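# Lift feed hopper off grinder inlet onto bench

## Task

Remove the feed hopper from the grinder's inlet, set it down on the bench next to the grinder, and release it so neither gripper is holding it at the end.

## Robot and tools

Robot: two arms, left_arm and right_arm, each ending in a parallel two-finger gripper. Each gripper's fingers extend along its own +z axis and close along its own y axis. The reported end_effector_position is the midpoint between the finger pads, roughly 1 cm short of the fingertips.

World frame (used in every result): origin on the table top midway between the arms, +z up, +x outward across the table, and left_arm sits toward +y. The arm names do not tell you which side of a picture an arm appears on. Printed hand positions can be slightly wrong, more so when an arm reaches far. Joint limits (rad), base to hand: waist -2.880 to 2.880, shoulder 0.000 to 3.142, elbow 0.000 to 3.019, wrist pitch -1.693 to 1.571, wrist yaw -1.571 to 1.571, wrist roll -2.094 to 2.094. Elbows never fully straighten.

The row format (shared by execute_actions and move): one flat list of 14 numbers covering both arms, each in [-1, 1]: left dx, dy, dz, rx, ry, rz, opening, then right dx, dy, dz, rx, ry, rz, opening. Include all 14 even when one arm is idle. dx..rz are an offset, not a pose: a shift from the gripper's measured pose at the start of the action (for a call's first action, the last pose reported in this scene), expressed in that gripper's own axes. Scale: 1.0 equals 0.6 m of translation or 180 degrees of rotation; rx, ry, rz form a single rotation vector. Opening is absolute, not an offset: +1 is fully open (0.094 m), -1 is closed.

execute_actions(actions): a list of actions, each a table of up to 15 rows; each row lasts one 1/30 s control step, and if fewer than 15 rows are given the final row repeats to fill 15 steps. Every row in an action is measured from that action's start pose, not from the row before. An empty list just returns state and images.

move(target, speed, blocking): target is one 14-number row as above, offsets measured from the pose in the latest result that showed one. The gripper travels in a straight line toward it; both arms finish together, taking 0.5 to 10 s (cut off at 10 s if longer). speed is the top path speed in m/s, 0.002 to 0.5 (default 0.25); rotation is capped at twice that value in rad/s. Rotations take the shorter way. Paths ignore obstacles and the other arm. Grippers lag, wander and may overshoot speed, especially with an almost straight arm. Opening is sent at the start. With blocking=false the result comes after 0.5 s while the arm keeps going; you must call wait or stop before issuing more rows or moves. The result adds a move: line with the ending (done, off_target, moving, held, fault) plus any limits, and each gripper's distance to its target. If only one arm is named, the other finished at rest. held means a check blocked the final step; limits=paced means the sent pose was clipped; limits=held means some steps were blocked, after which the arm may surge faster than speed.

wait(seconds): 0 to 10; arms keep their last command, a running move continues and the wait ends early when it does. stop(): brakes a running move (needs room, more at speed); fingers keep moving. zoom_image(camera, region): enlarge part of a camera's latest image; region is [x0, y0, x1, y1] in pixels from the top-left, at most 504 by 504. Cameras: cam_head_left, cam_head_right, cam_high, cam_low, cam_left_wrist, cam_right_wrist, all 504x504. Calibration (intrinsics and world-to-camera transforms) is supplied and may be a few degrees and millimetres off; wrist camera poses follow their arm's joints. finished_scene(scene): ends the current scene (give its number) once the robot has held the last command; irreversible, and reports whether the goal was met.

Controller behaviour: each control step clips the commanded pose to within 70 mm and 16 degrees of the measured one, then uses damped inverse kinematics, favouring position over orientation. Large offsets therefore need several actions; after an action an arm advances at most to its last clipped pose. Hand target lines show where each gripper is currently being driven. A pose unreachable line means the clearance check altered or blocked that arm's command. Arms tend to finish a centimetre or more low, and repeated zero offsets let them sag; to keep an arm in place, send the correction back to its desired pose in the first call of a reply and zeros afterward, aiming higher if it still droops.

Gripping: grip_measured is the measured finger opening on the command scale (the last joint value gives metres); readings may be off by about 1 mm per gripper. To hold something, command an opening below grip_measured, about 0.03 below for a firm grip, less for a gentler one. Pad force tops out around 50 to 62 N; very thin parts get less.

Avoid: dropping the hopper, pushing or knocking anything off the table, fast contacts or targets set far beyond a contact point (both press harder), and collisions between the arms. Outside forces may briefly pull on the held hopper, so grip securely. Holding loads heats motors; MOTOR HOT appears at 85 °C and at 100 °C the arm goes limp and drops (OVER-TEMPERATURE FAULT). A FAULT line marks a stopped arm. Make sure the hopper rests on the bench and both grippers are open before finishing.

Each tool is called after "Call:" by a JSON object that holds its "op" and its "data".

## Session

I'll start by looking at the current scene.

Call:
{"op": "execute_actions", "data": {"actions": []}}

Scene clock: 0.00 s.
left_arm: end_effector_position=(+0.5271, +0.8004, +0.1277) grip_measured=+1.000 end_effector_quat_wxyz=(-0.533, +0.838, -0.013, +0.113) | right_arm: end_effector_position=(+0.3624, -0.5175, +0.3115) grip_measured=+1.000 end_effector_quat_wxyz=(-0.057, +0.039, +0.986, -0.155)
Joint positions: left_arm=[ 0.668  1.967  1.35   0.124 -0.543 -2.035  0.094] | right_arm=[-0.412  1.308  1.397 -1.664  0.331 -0.301  0.094]
Joint velocities: left_arm=[-0.005 -0.015  0.007  0.002  0.051  0.007  0.   ] | right_arm=[-0.015  0.015 -0.002  0.002 -0.007  0.007  0.   ]
Motor temperatures (°C, as the motors report them): left_arm=[20 20 18 19 19 19] | right_arm=[19 20 20 19 19 19]
Hand target (left_arm): +0.534, +0.807, +0.153; -0.547, +0.827, -0.006, +0.127
Hand target (right_arm): +0.368, -0.520, +0.321; -0.045, +0.041, +0.985, -0.159

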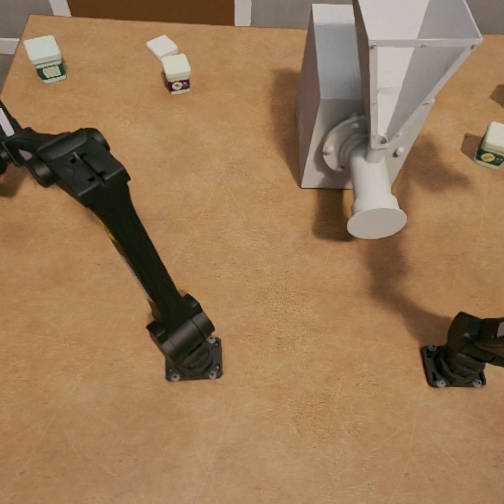

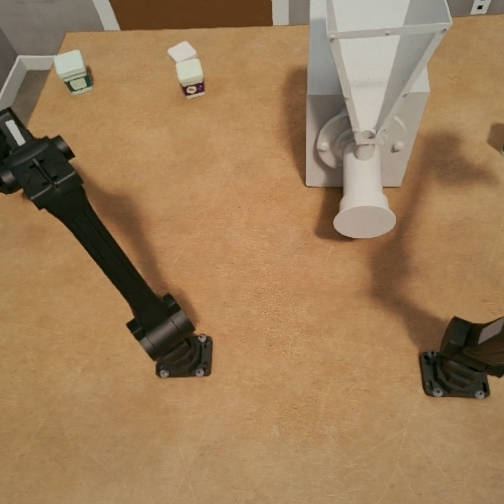

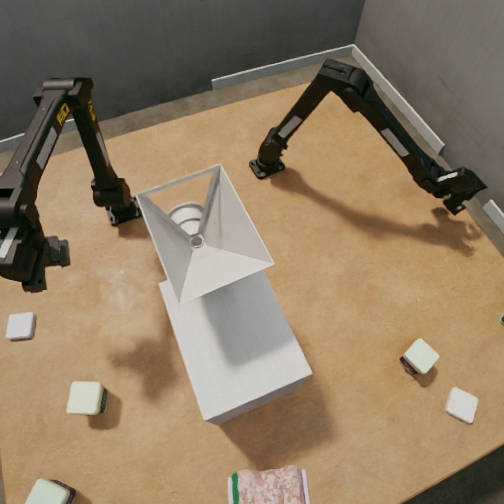

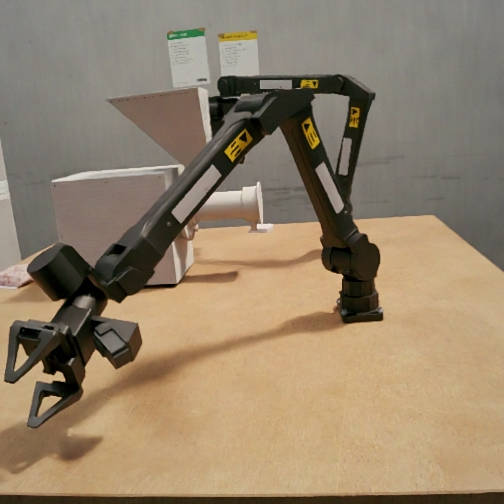

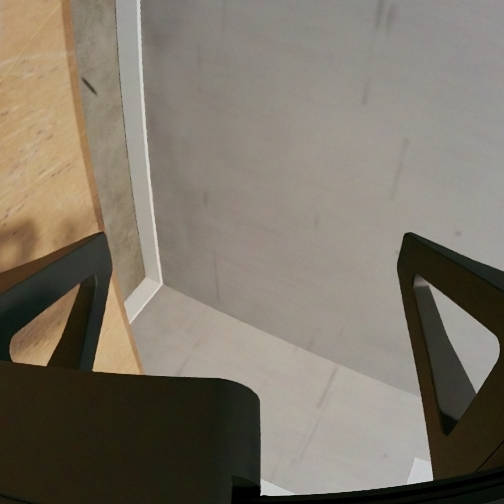

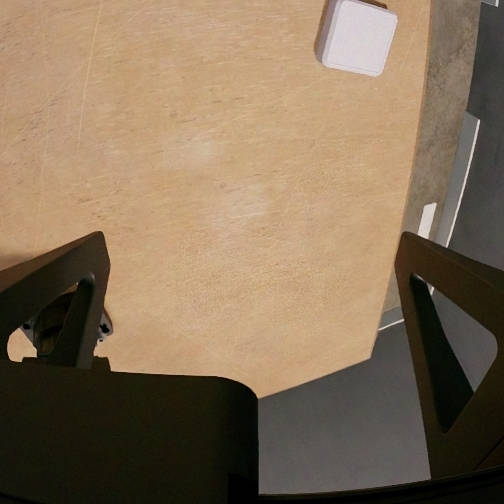

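Call:
{"op": "zoom_image", "data": {"camera": "cam_head_left", "region": [260, 0, 504, 244]}}

Call:
{"op": "zoom_image", "data": {"camera": "cam_high", "region": [110, 140, 330, 430]}}

Call:
{"op": "zoom_image", "data": {"camera": "cam_low", "region": [30, 60, 300, 310]}}

Call:
{"op": "zoom_image", "data": {"camera": "cam_head_right", "region": [260, 0, 504, 244]}}

Region (260, 0, 504, 244) of cam_head_left's 504x504 image, scaled by 2.066, with more detail than that image has.

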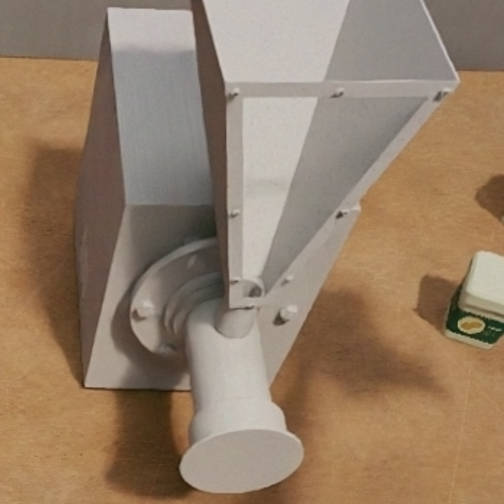

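Region (110, 140, 330, 430) of cam_high's 504x504 image, scaled by 1.738, with more detail than that image has; it fills the left 382 columns of this view, and the rest is white.

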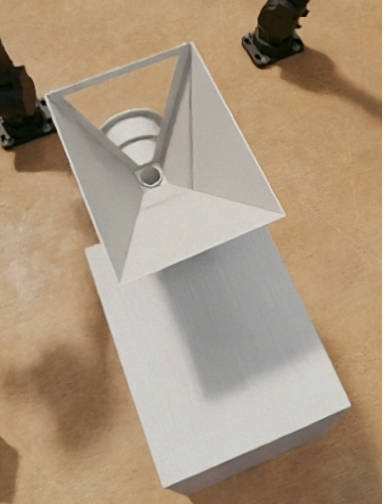

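Region (30, 60, 300, 310) of cam_low's 504x504 image, scaled by 1.867, with more detail than that image has; it fills the top 467 rows of this view, and the rest is white.

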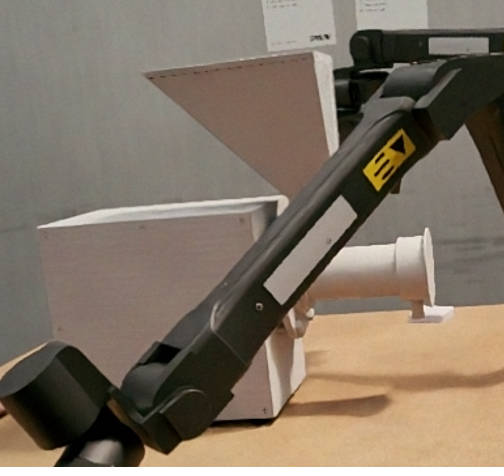

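Region (260, 0, 504, 244) of cam_head_right's 504x504 image, scaled by 2.066, with more detail than that image has.

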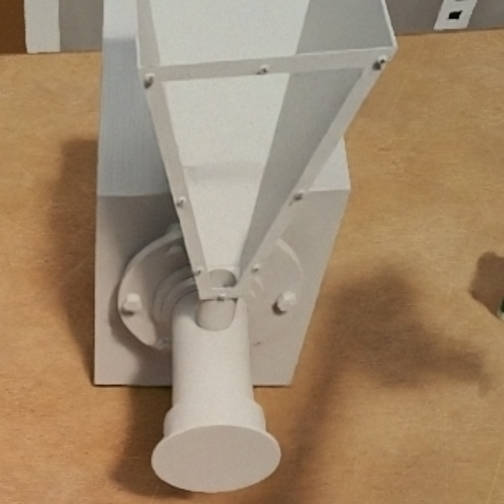

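Call:
{"op": "zoom_image", "data": {"camera": "cam_head_left", "region": [320, 90, 440, 210]}}

Call:
{"op": "zoom_image", "data": {"camera": "cam_head_right", "region": [300, 90, 420, 210]}}

Call:
{"op": "zoom_image", "data": {"camera": "cam_high", "region": [130, 160, 280, 310]}}

Call:
{"op": "zoom_image", "data": {"camera": "cam_low", "region": [90, 70, 290, 270]}}

Region (320, 90, 440, 210) of cam_head_left's 504x504 image, scaled by 4.200, with more detail than that image has.

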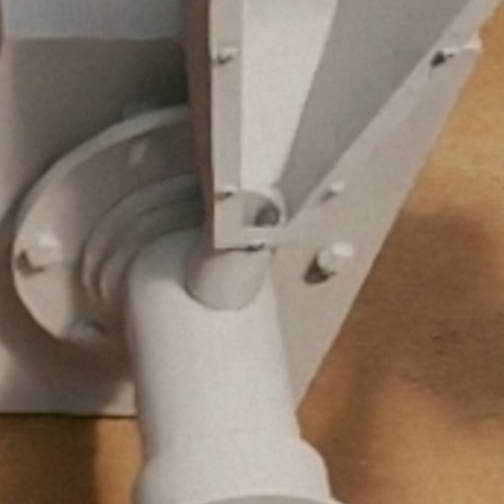

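Region (300, 90, 420, 210) of cam_head_right's 504x504 image, scaled by 4.200, with more detail than that image has.

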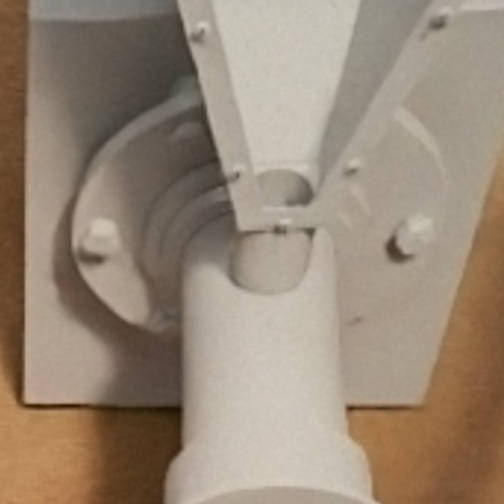

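Region (130, 160, 280, 310) of cam_high's 504x504 image, scaled by 3.360, with more detail than that image has.

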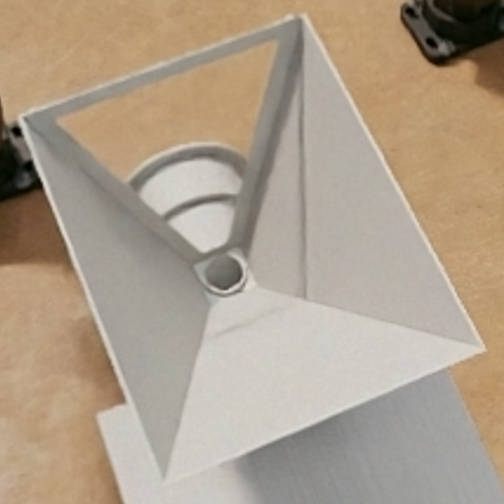

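Region (90, 70, 290, 270) of cam_low's 504x504 image, scaled by 2.520, with more detail than that image has.

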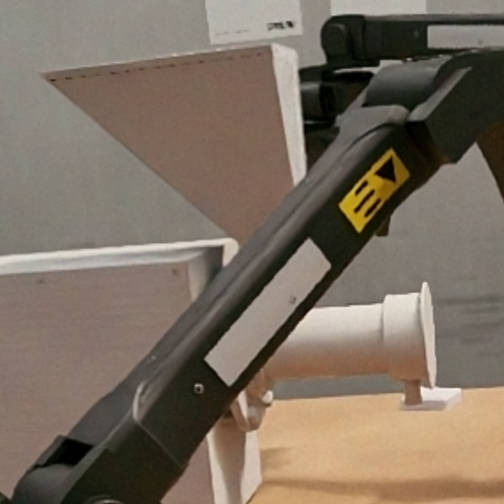

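Call:
{"op": "zoom_image", "data": {"camera": "cam_head_left", "region": [350, 0, 500, 150]}}

Call:
{"op": "zoom_image", "data": {"camera": "cam_head_right", "region": [310, 0, 460, 150]}}

Call:
{"op": "zoom_image", "data": {"camera": "cam_low", "region": [160, 70, 260, 190]}}

Region (350, 0, 500, 150) of cam_head_left's 504x504 image, scaled by 3.360, with more detail than that image has.

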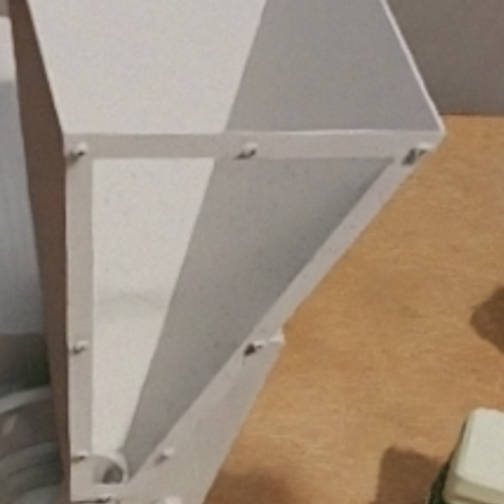

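Region (310, 0, 460, 150) of cam_head_right's 504x504 image, scaled by 3.360, with more detail than that image has.

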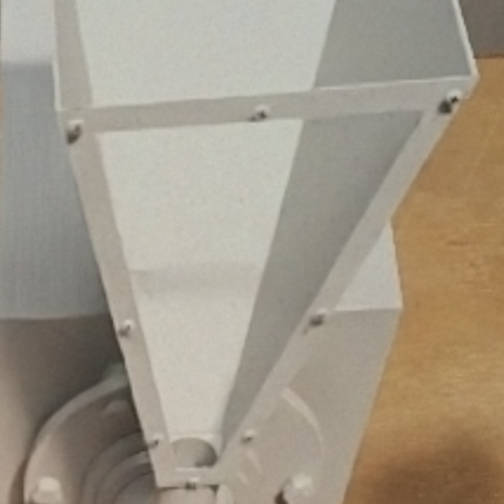

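Region (160, 70, 260, 190) of cam_low's 504x504 image, scaled by 4.200, with more detail than that image has.

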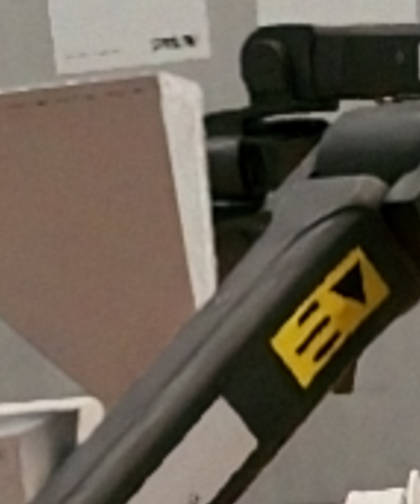

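Call:
{"op": "move", "data": {"target": [0.017, -0.041, -0.004, 0, 0, 0, 1, 0.0191, 0.0989, -0.6106, -0.0473, -0.1096, -0.5364, 1], "speed": 0.25}}

Scene clock: 124.67 s.
left_arm: end_effector_position=(+0.5212, +0.7949, +0.1140) grip_measured=+1.000 end_effector_quat_wxyz=(-0.514, +0.852, -0.023, +0.094) | right_arm: end_effector_position=(+0.3993, -0.3494, +0.6242) grip_measured=+1.000 end_effector_quat_wxyz=(-0.247, +0.657, -0.658, +0.274)
Joint positions: left_arm=[ 0.668  1.967  1.346  0.064 -0.543 -2.035  0.094] | right_arm=[-0.092  1.2    2.083 -1.7   -0.006 -1.629  0.094]
Joint velocities: left_arm=[-0.005 -0.024 -0.012  0.017 -0.022 -0.007  0.   ] | right_arm=[ 0.015 -0.005 -0.007 -0.012 -0.022  0.007  0.   ]
Motor temperatures (°C, as the motors report them): left_arm=[20 24 23 19 19 19] | right_arm=[19 21 27 19 19 19]
Hand target (left_arm): +0.533, +0.805, +0.153; -0.534, +0.838, -0.013, +0.113
Hand target (right_arm): +0.398, -0.346, +0.636; -0.253, +0.661, -0.647, +0.283
Off the commanded pose (left_arm): 0.042 m, 4 deg.
Off the commanded pose (right_arm): 0.017 m, 43 deg; orientation clipped at the last step of the last action.
joint sent to its limit (right arm) — the command would take joint 4 (wrist pitch) past its lower limit, so that joint was sent only as far as its limit.
move: off_target (left_arm, right_arm); limits=paced
camera_calibration (this result's frames):
cam_left_wrist: T_world_to_cam=[[-0.0477772, 0.469645, 0.881561, -0.447826], [0.693687, -0.619418, 0.367586, 0.0932293], [0.71869, 0.62909, -0.296193, -0.71452], [0, 0, 0, 1]] pos_world=[0.42745, 0.717565, 0.148881]
cam_right_wrist: T_world_to_cam=[[0.727606, 0.0449728, 0.684519, -0.702886], [-0.390766, -0.792959, 0.46746, -0.409856], [0.563819, -0.607613, -0.559388, 0.0334058], [0, 0, 0, 1]] pos_world=[0.332432, -0.27309, 0.691417]

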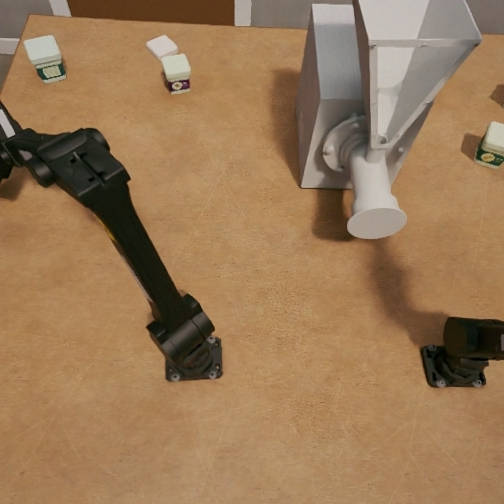

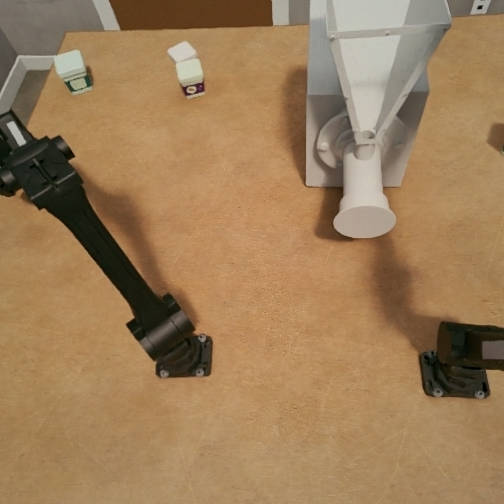

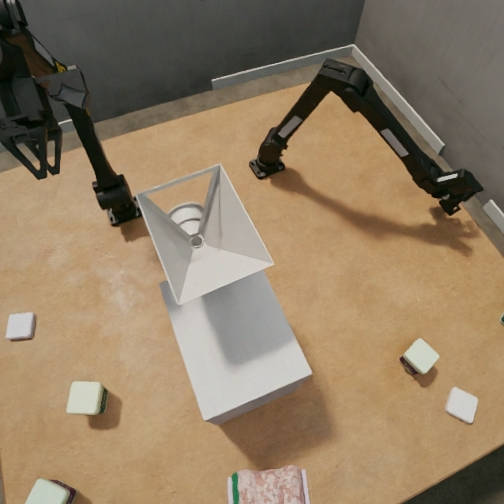

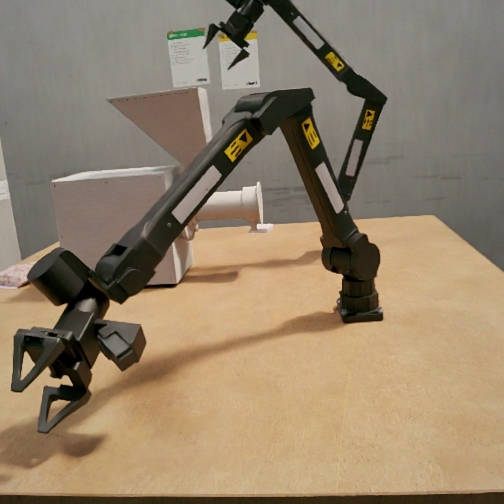

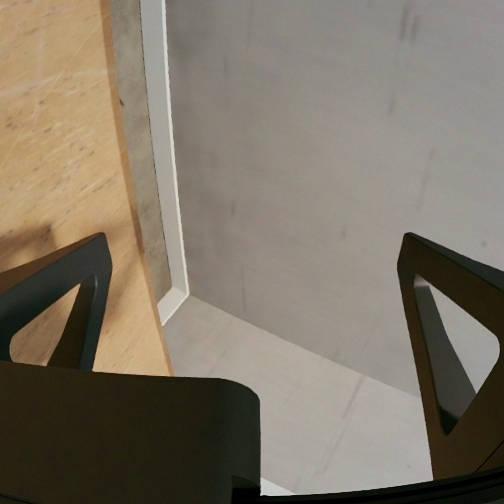

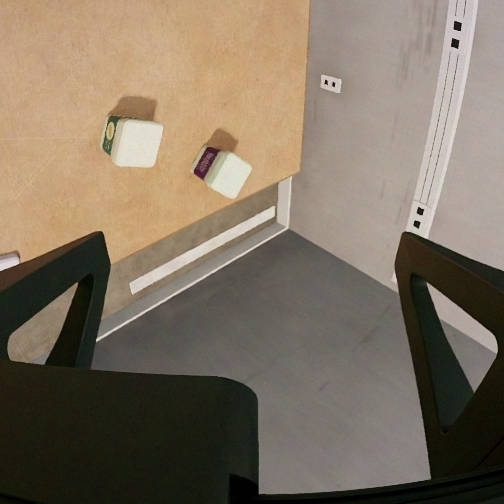

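Call:
{"op": "move", "data": {"target": [0.029, -0.063, -0.0075, 0, 0, 0, 1, -0.1766, -0.0078, 0.1115, -0.1307, -0.0149, 0.5400, 1], "speed": 0.2}}

Scene clock: 249.57 s.
left_arm: end_effector_position=(+0.5201, +0.7939, +0.1116) grip_measured=+1.000 end_effector_quat_wxyz=(-0.494, +0.866, -0.034, +0.073) | right_arm: end_effector_position=(+0.4492, -0.2508, +0.5794) grip_measured=+1.000 end_effector_quat_wxyz=(+0.288, +0.018, +0.947, +0.140)
Joint positions: left_arm=[ 0.668  1.967  1.378 -0.037 -0.543 -2.035  0.094] | right_arm=[ 0.077  1.319  2.075 -1.7   -0.195  0.21   0.094]
Joint velocities: left_arm=[ 0.005  0.005  0.002 -0.002 -0.066 -0.007  0.   ] | right_arm=[-0.005  0.015 -0.007 -0.002 -0.051 -0.007  0.   ]
Motor temperatures (°C, as the motors report them): left_arm=[20 26 26 19 19 19] | right_arm=[19 21 27 19 19 19]
Hand target (left_arm): +0.534, +0.804, +0.152; -0.514, +0.852, -0.023, +0.094
Hand target (right_arm): +0.451, -0.246, +0.575; +0.280, +0.019, +0.949, +0.143
Off the commanded pose (left_arm): 0.045 m, 4 deg.
Off the commanded pose (right_arm): 0.007 m, 4 deg.
joint sent to its limit (right arm) — the command would take joint 4 (wrist pitch) past its lower limit, so that joint was sent only as far as its limit.
move: off_target (left_arm, right_arm)
camera_calibration (this result's frames):
cam_left_wrist: T_world_to_cam=[[-0.00382903, 0.510225, 0.860033, -0.497967], [0.712062, -0.602452, 0.360582, 0.0719981], [0.702106, 0.613777, -0.361005, -0.685843], [0, 0, 0, 1]] pos_world=[0.42836, 0.718405, 0.154714]
cam_right_wrist: T_world_to_cam=[[0.0709628, -0.963943, -0.256473, -0.125828], [-0.99693, -0.0770707, 0.0138295, 0.423496], [-0.0330974, 0.254704, -0.966453, 0.760403], [0, 0, 0, 1]] pos_world=[0.456292, -0.28233, 0.696765]

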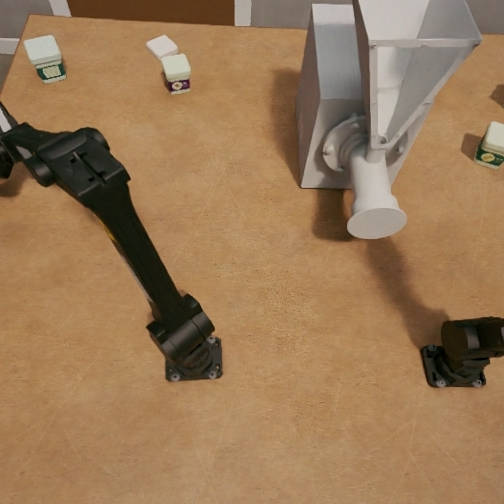

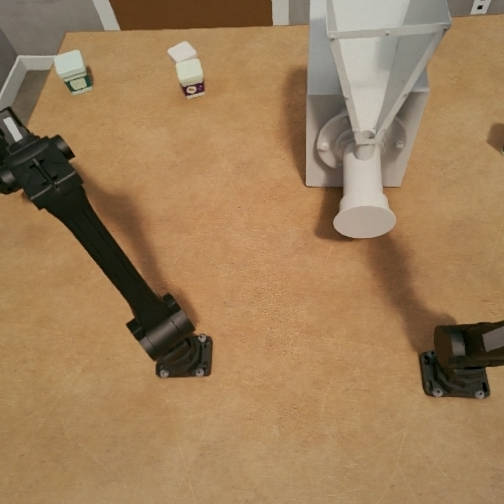

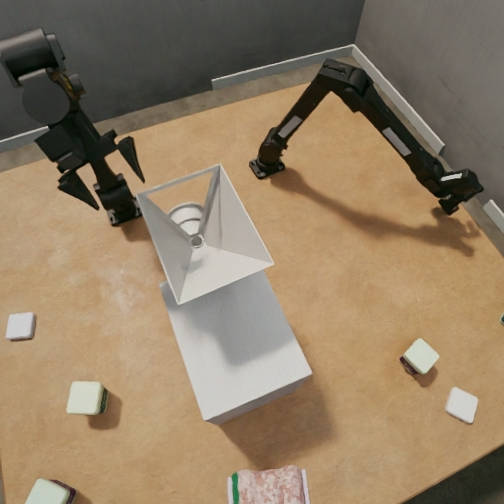

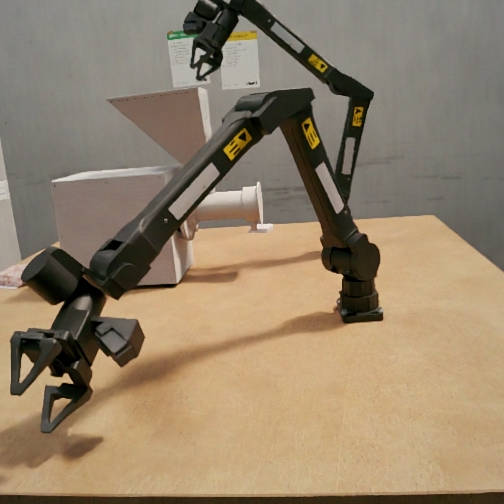

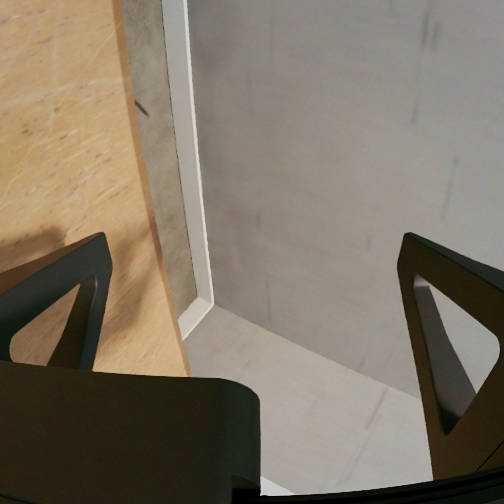

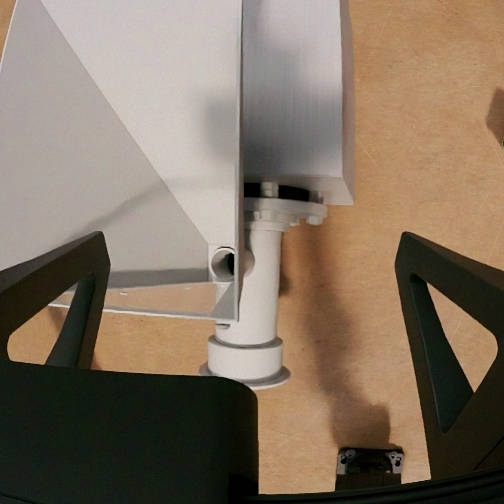

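Call:
{"op": "move", "data": {"target": [0.029, -0.063, -0.0075, 0, 0, 0, 1, 0.021, 0.007, 0.087, 0, 0, 0, 1], "speed": 0.1}}

Scene clock: 288.30 s.
left_arm: end_effector_position=(+0.5225, +0.7961, +0.1188) grip_measured=+1.000 end_effector_quat_wxyz=(-0.478, +0.876, -0.042, +0.057) | right_arm: end_effector_position=(+0.4688, -0.2356, +0.5271) grip_measured=+1.000 end_effector_quat_wxyz=(+0.279, +0.019, +0.950, +0.137)
Joint positions: left_arm=[ 0.668  1.967  1.429 -0.14  -0.543 -2.035  0.094] | right_arm=[ 0.117  1.284  1.877 -1.552 -0.168  0.242  0.094]
Joint velocities: left_arm=[-0.005  0.005 -0.002  0.002  0.037 -0.022  0.   ] | right_arm=[-0.005 -0.005  0.007  0.002  0.007  0.051  0.   ]
Motor temperatures (°C, as the motors report them): left_arm=[20 27 27 19 19 19] | right_arm=[19 21 26 19 19 19]
Hand target (left_arm): +0.535, +0.805, +0.148; -0.494, +0.866, -0.034, +0.073
Hand target (right_arm): +0.468, -0.232, +0.532; +0.288, +0.018, +0.947, +0.140
Off the commanded pose (left_arm): 0.034 m, 3 deg.
Off the commanded pose (right_arm): 0.006 m, 1 deg.
move: off_target (left_arm)
camera_calibration (this result's frames):
cam_left_wrist: T_world_to_cam=[[0.0285988, 0.540167, 0.841072, -0.543776], [0.725687, -0.589871, 0.354161, 0.052671], [0.68743, 0.600226, -0.408862, -0.662204], [0, 0, 0, 1]] pos_world=[0.432548, 0.722271, 0.167951]
cam_right_wrist: T_world_to_cam=[[0.0648337, -0.965573, -0.251923, -0.125845], [-0.996567, -0.0756751, 0.0335766, 0.434624], [-0.051485, 0.248881, -0.967165, 0.714284], [0, 0, 0, 1]] pos_world=[0.478066, -0.266394, 0.644534]

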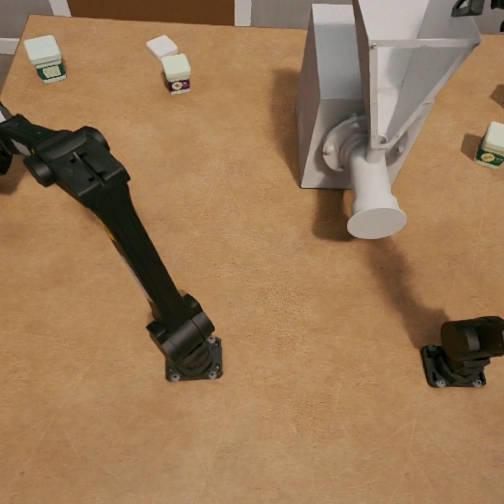

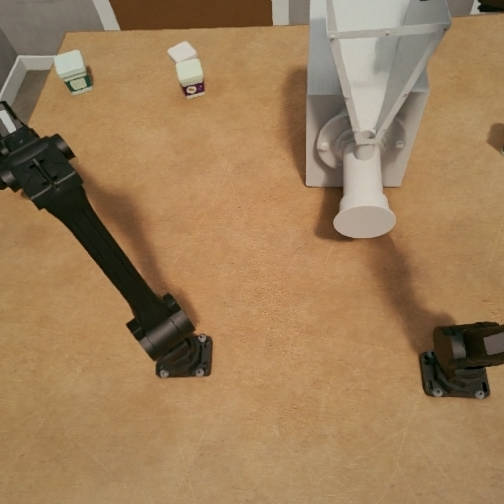

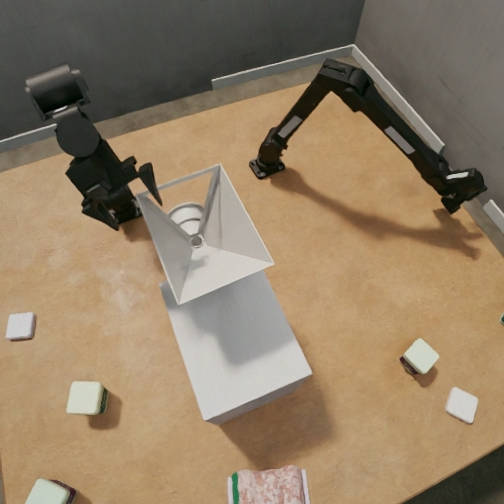

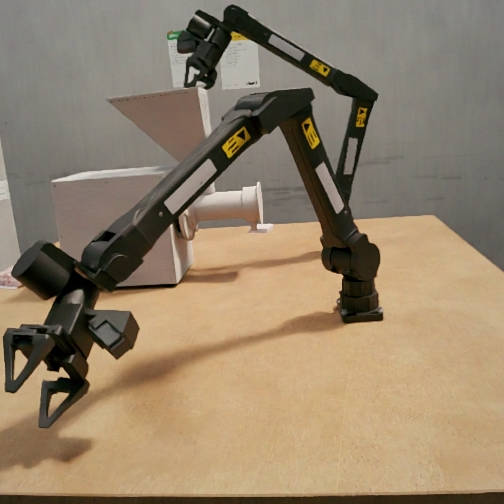

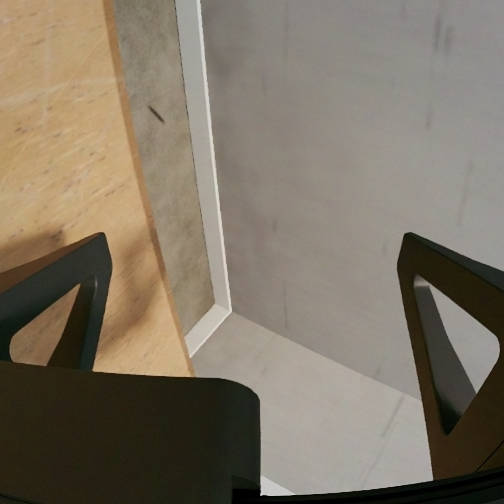

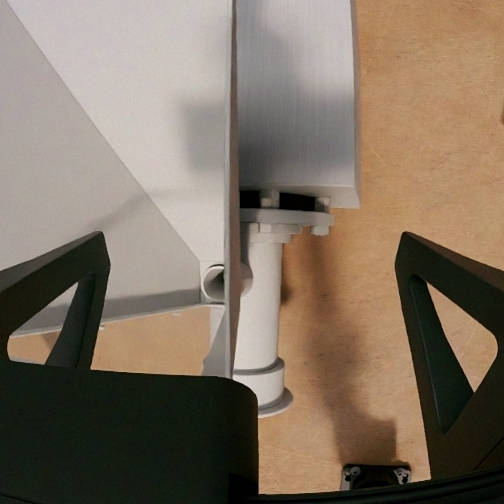

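Call:
{"op": "move", "data": {"target": [0.029, -0.055, -0.0075, 0, 0, 0, 1, 0.0, 0.008, 0.06, 0, 0, 0, 1], "speed": 0.06}}

Scene clock: 297.87 s.
left_arm: end_effector_position=(+0.5250, +0.7986, +0.1286) grip_measured=+1.000 end_effector_quat_wxyz=(-0.465, +0.883, -0.048, +0.043) | right_arm: end_effector_position=(+0.4835, -0.2271, +0.5019) grip_measured=+1.000 end_effector_quat_wxyz=(+0.278, +0.020, +0.951, +0.135)
Joint positions: left_arm=[ 0.668  1.967  1.479 -0.232 -0.544 -2.035  0.094] | right_arm=[ 0.136  1.285  1.801 -1.475 -0.153  0.258  0.094]
Joint velocities: left_arm=[-0.005  0.005 -0.012 -0.012 -0.022  0.007  0.   ] | right_arm=[-0.005 -0.015  0.002 -0.012 -0.037  0.022  0.   ]
Motor temperatures (°C, as the motors report them): left_arm=[20 27 28 19 19 19] | right_arm=[19 21 27 19 19 19]
Hand target (left_arm): +0.539, +0.806, +0.150; -0.478, +0.876, -0.042, +0.057
Hand target (right_arm): +0.488, -0.222, +0.500; +0.279, +0.019, +0.950, +0.136
Off the commanded pose (left_arm): 0.028 m, 2 deg.
Off the commanded pose (right_arm): 0.007 m, 0 deg.
move: off_target (left_arm)
camera_calibration (this result's frames):
cam_left_wrist: T_world_to_cam=[[0.0542079, 0.56346, 0.824363, -0.583363], [0.737193, -0.579431, 0.347571, 0.0353473], [0.673504, 0.588874, -0.446789, -0.640073], [0, 0, 0, 1]] pos_world=[0.436656, 0.726105, 0.18264]
cam_right_wrist: T_world_to_cam=[[0.0625998, -0.966517, -0.24885, -0.125681], [-0.996652, -0.0736765, 0.0354404, 0.450342], [-0.0525881, 0.245798, -0.967893, 0.688742], [0, 0, 0, 1]] pos_world=[0.492922, -0.257584, 0.619393]

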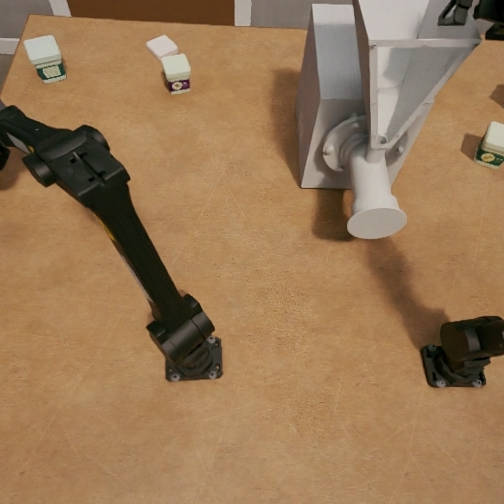

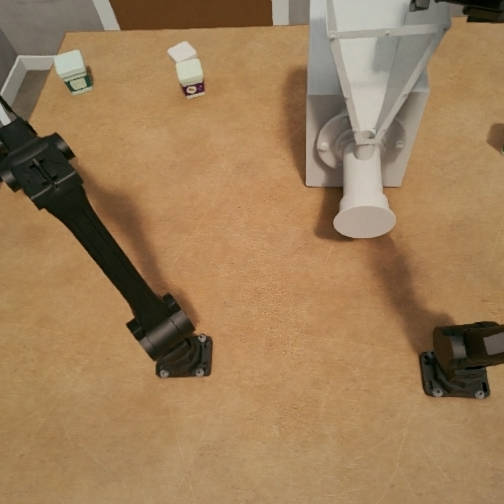

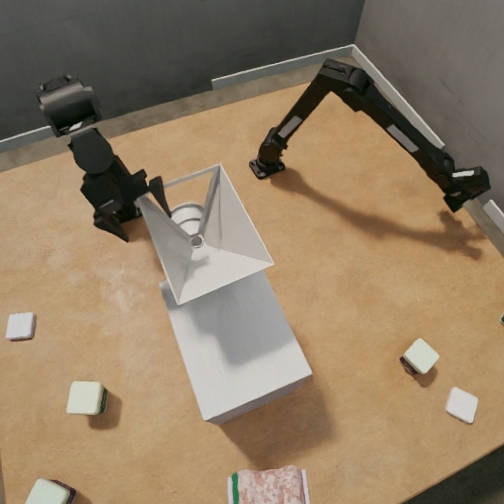

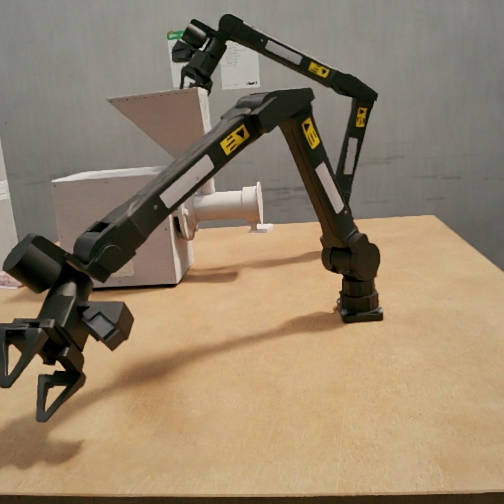

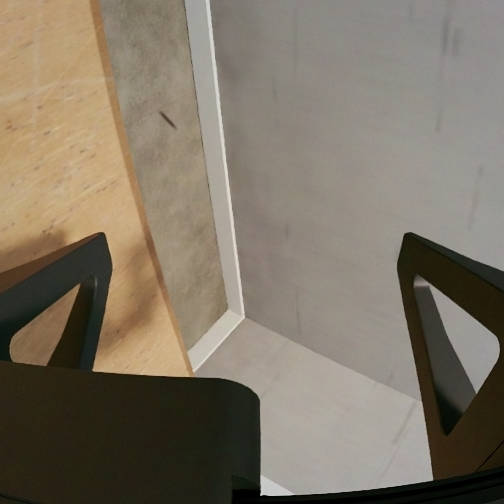

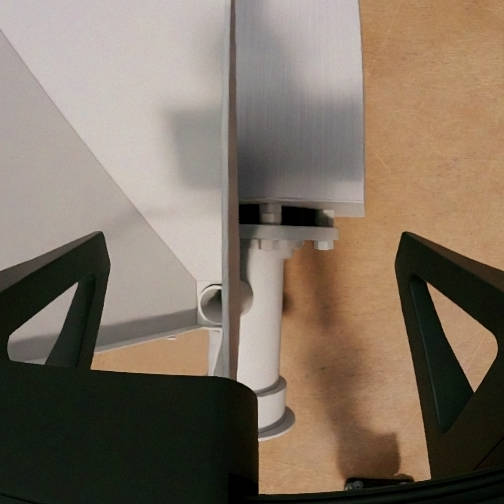

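Call:
{"op": "zoom_image", "data": {"camera": "cam_high", "region": [60, 120, 240, 300]}}

Call:
{"op": "zoom_image", "data": {"camera": "cam_low", "region": [100, 10, 280, 190]}}

Call:
{"op": "zoom_image", "data": {"camera": "cam_head_left", "region": [354, 0, 504, 150]}}

Region (60, 120, 240, 300) of cam_high's 504x504 image, scaled by 2.800, with more detail than that image has.

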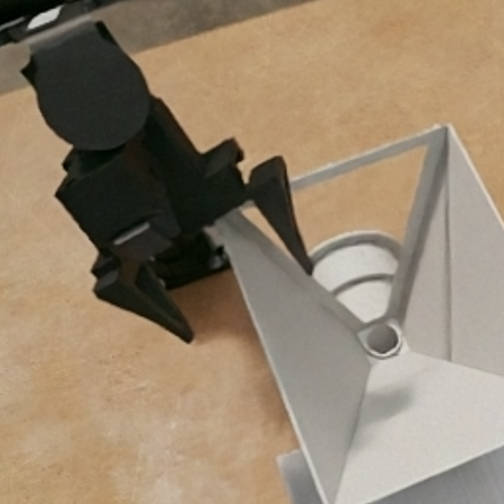

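Region (100, 10, 280, 190) of cam_low's 504x504 image, scaled by 2.800, with more detail than that image has.

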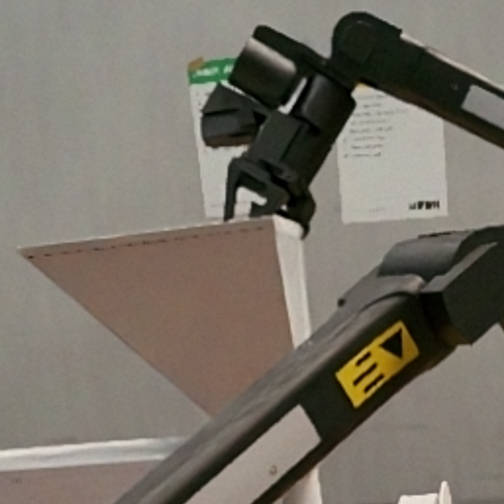

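Region (354, 0, 504, 150) of cam_head_left's 504x504 image, scaled by 3.360, with more detail than that image has.

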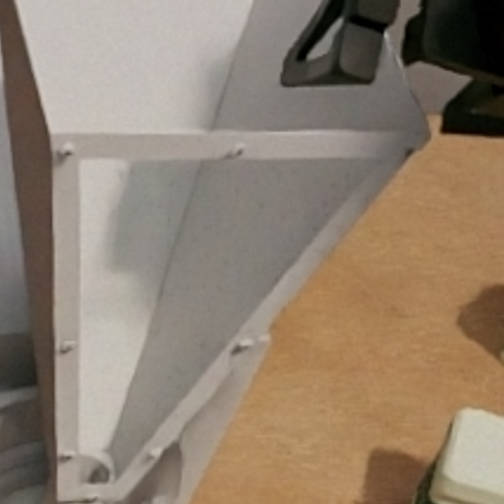

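Call:
{"op": "move", "data": {"target": [0.029, -0.045, -0.0075, 0, 0, 0, 1, 0.0, 0.004, 0.055, 0, 0, 0, 1], "speed": 0.05}}

Call:
{"op": "zoom_image", "data": {"camera": "cam_high", "region": [60, 120, 240, 300]}}

Call:
{"op": "zoom_image", "data": {"camera": "cam_low", "region": [100, 10, 280, 190]}}

Call:
{"op": "zoom_image", "data": {"camera": "cam_head_left", "region": [354, 0, 504, 150]}}

Scene clock: 317.03 s.
left_arm: end_effector_position=(+0.5258, +0.8001, +0.1347) grip_measured=+1.000 end_effector_quat_wxyz=(-0.453, +0.890, -0.054, +0.029) | right_arm: end_effector_position=(+0.4968, -0.2219, +0.4789) grip_measured=+1.000 end_effector_quat_wxyz=(+0.278, +0.020, +0.951, +0.133)
Joint positions: left_arm=[ 0.668  1.971  1.522 -0.312 -0.548 -2.035  0.094] | right_arm=[ 0.146  1.29   1.739 -1.407 -0.144  0.265  0.094]
Joint velocities: left_arm=[-0.005  0.015 -0.002 -0.022 -0.081  0.007  0.   ] | right_arm=[-0.005 -0.005  0.002 -0.007  0.007 -0.066  0.   ]
Motor temperatures (°C, as the motors report them): left_arm=[20 26 28 19 19 19] | right_arm=[19 21 27 19 19 19]
Hand target (left_arm): +0.542, +0.806, +0.154; -0.465, +0.883, -0.048, +0.043
Hand target (right_arm): +0.501, -0.217, +0.476; +0.278, +0.020, +0.951, +0.135
Off the commanded pose (left_arm): 0.027 m, 2 deg.
Off the commanded pose (right_arm): 0.007 m, 0 deg.
move: off_target (left_arm)
camera_calibration (this result's frames):
cam_left_wrist: T_world_to_cam=[[0.0784876, 0.5847, 0.807444, -0.616711], [0.749702, -0.568482, 0.338784, 0.0193749], [0.657105, 0.578752, -0.482969, -0.617198], [0, 0, 0, 1]] pos_world=[0.439443, 0.72881, 0.193308]
cam_right_wrist: T_world_to_cam=[[0.060621, -0.967451, -0.245692, -0.127952], [-0.99677, -0.0716647, 0.0362521, 0.464879], [-0.0526796, 0.2427, -0.96867, 0.665681], [0, 0, 0, 1]] pos_world=[0.506202, -0.252032, 0.596536]

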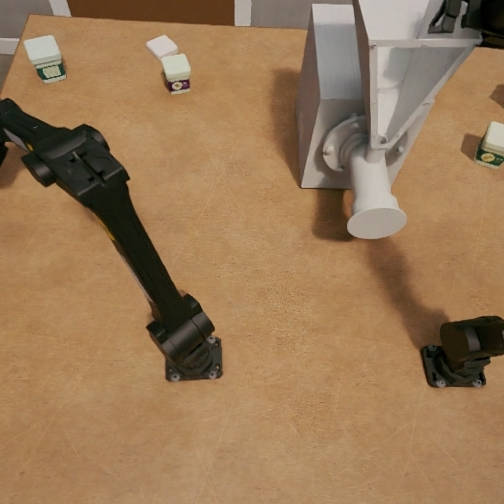

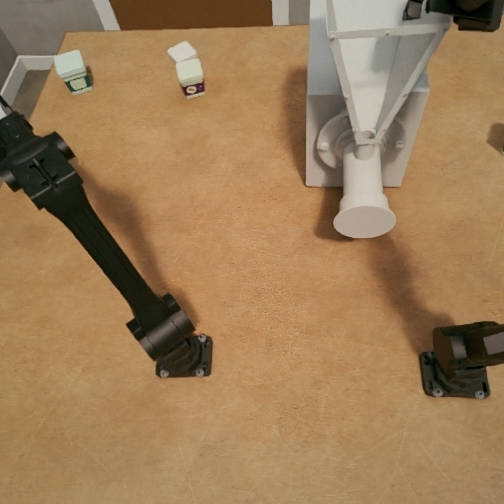

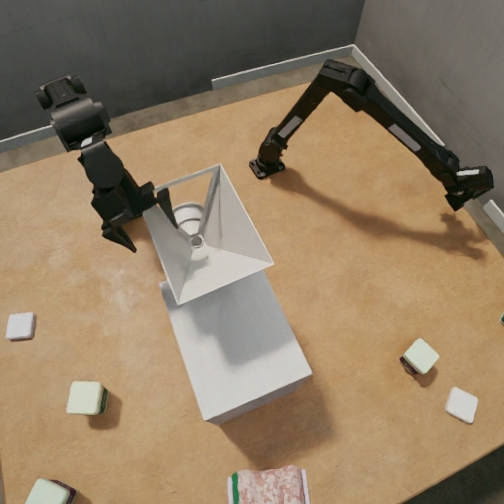

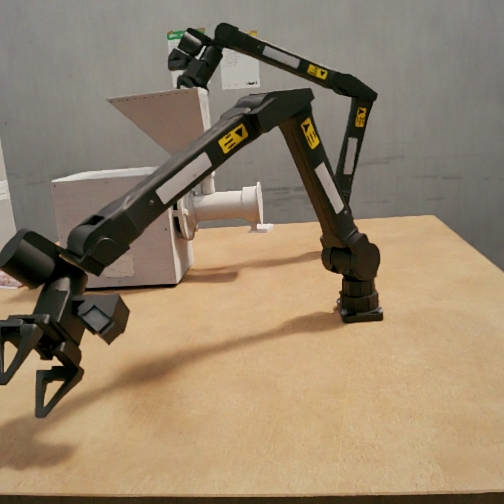

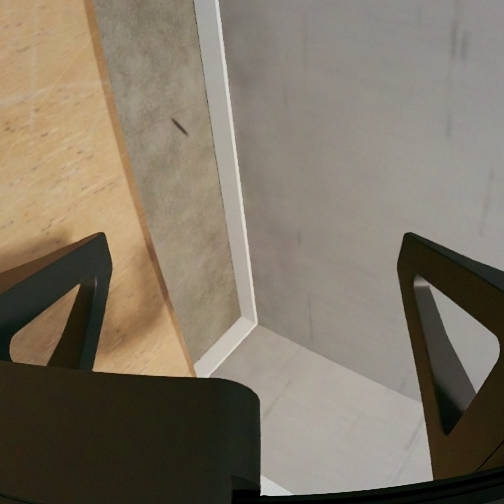

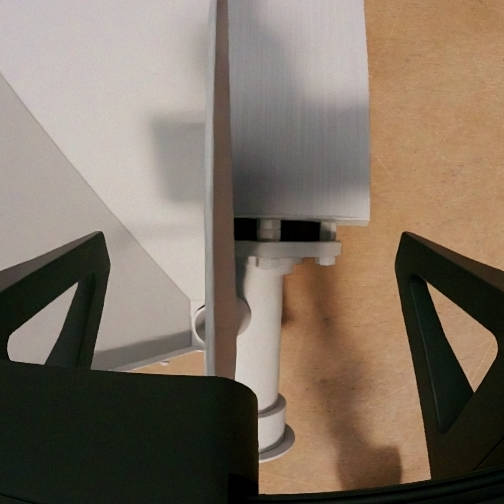

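Region (60, 120, 240, 300) of cam_high's 504x504 image, scaled by 2.800, with more detail than that image has.

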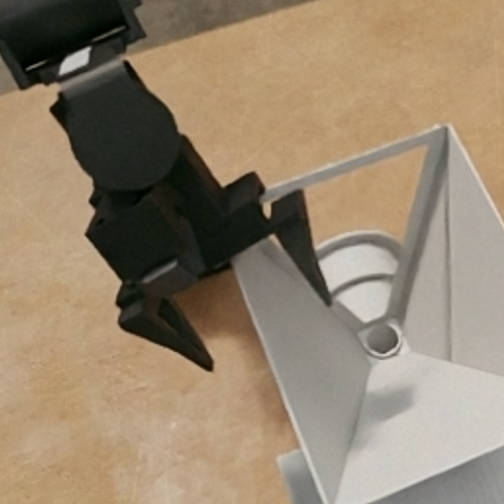

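Region (100, 10, 280, 190) of cam_low's 504x504 image, scaled by 2.800, with more detail than that image has.

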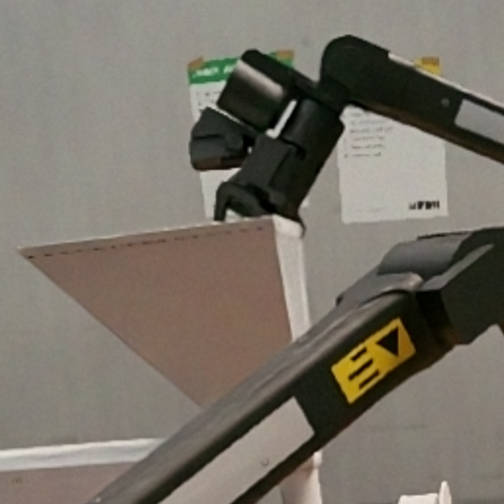

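Region (354, 0, 504, 150) of cam_head_left's 504x504 image, scaled by 3.360, with more detail than that image has.

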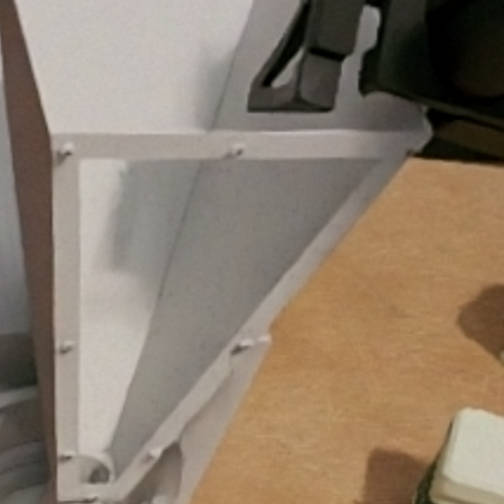

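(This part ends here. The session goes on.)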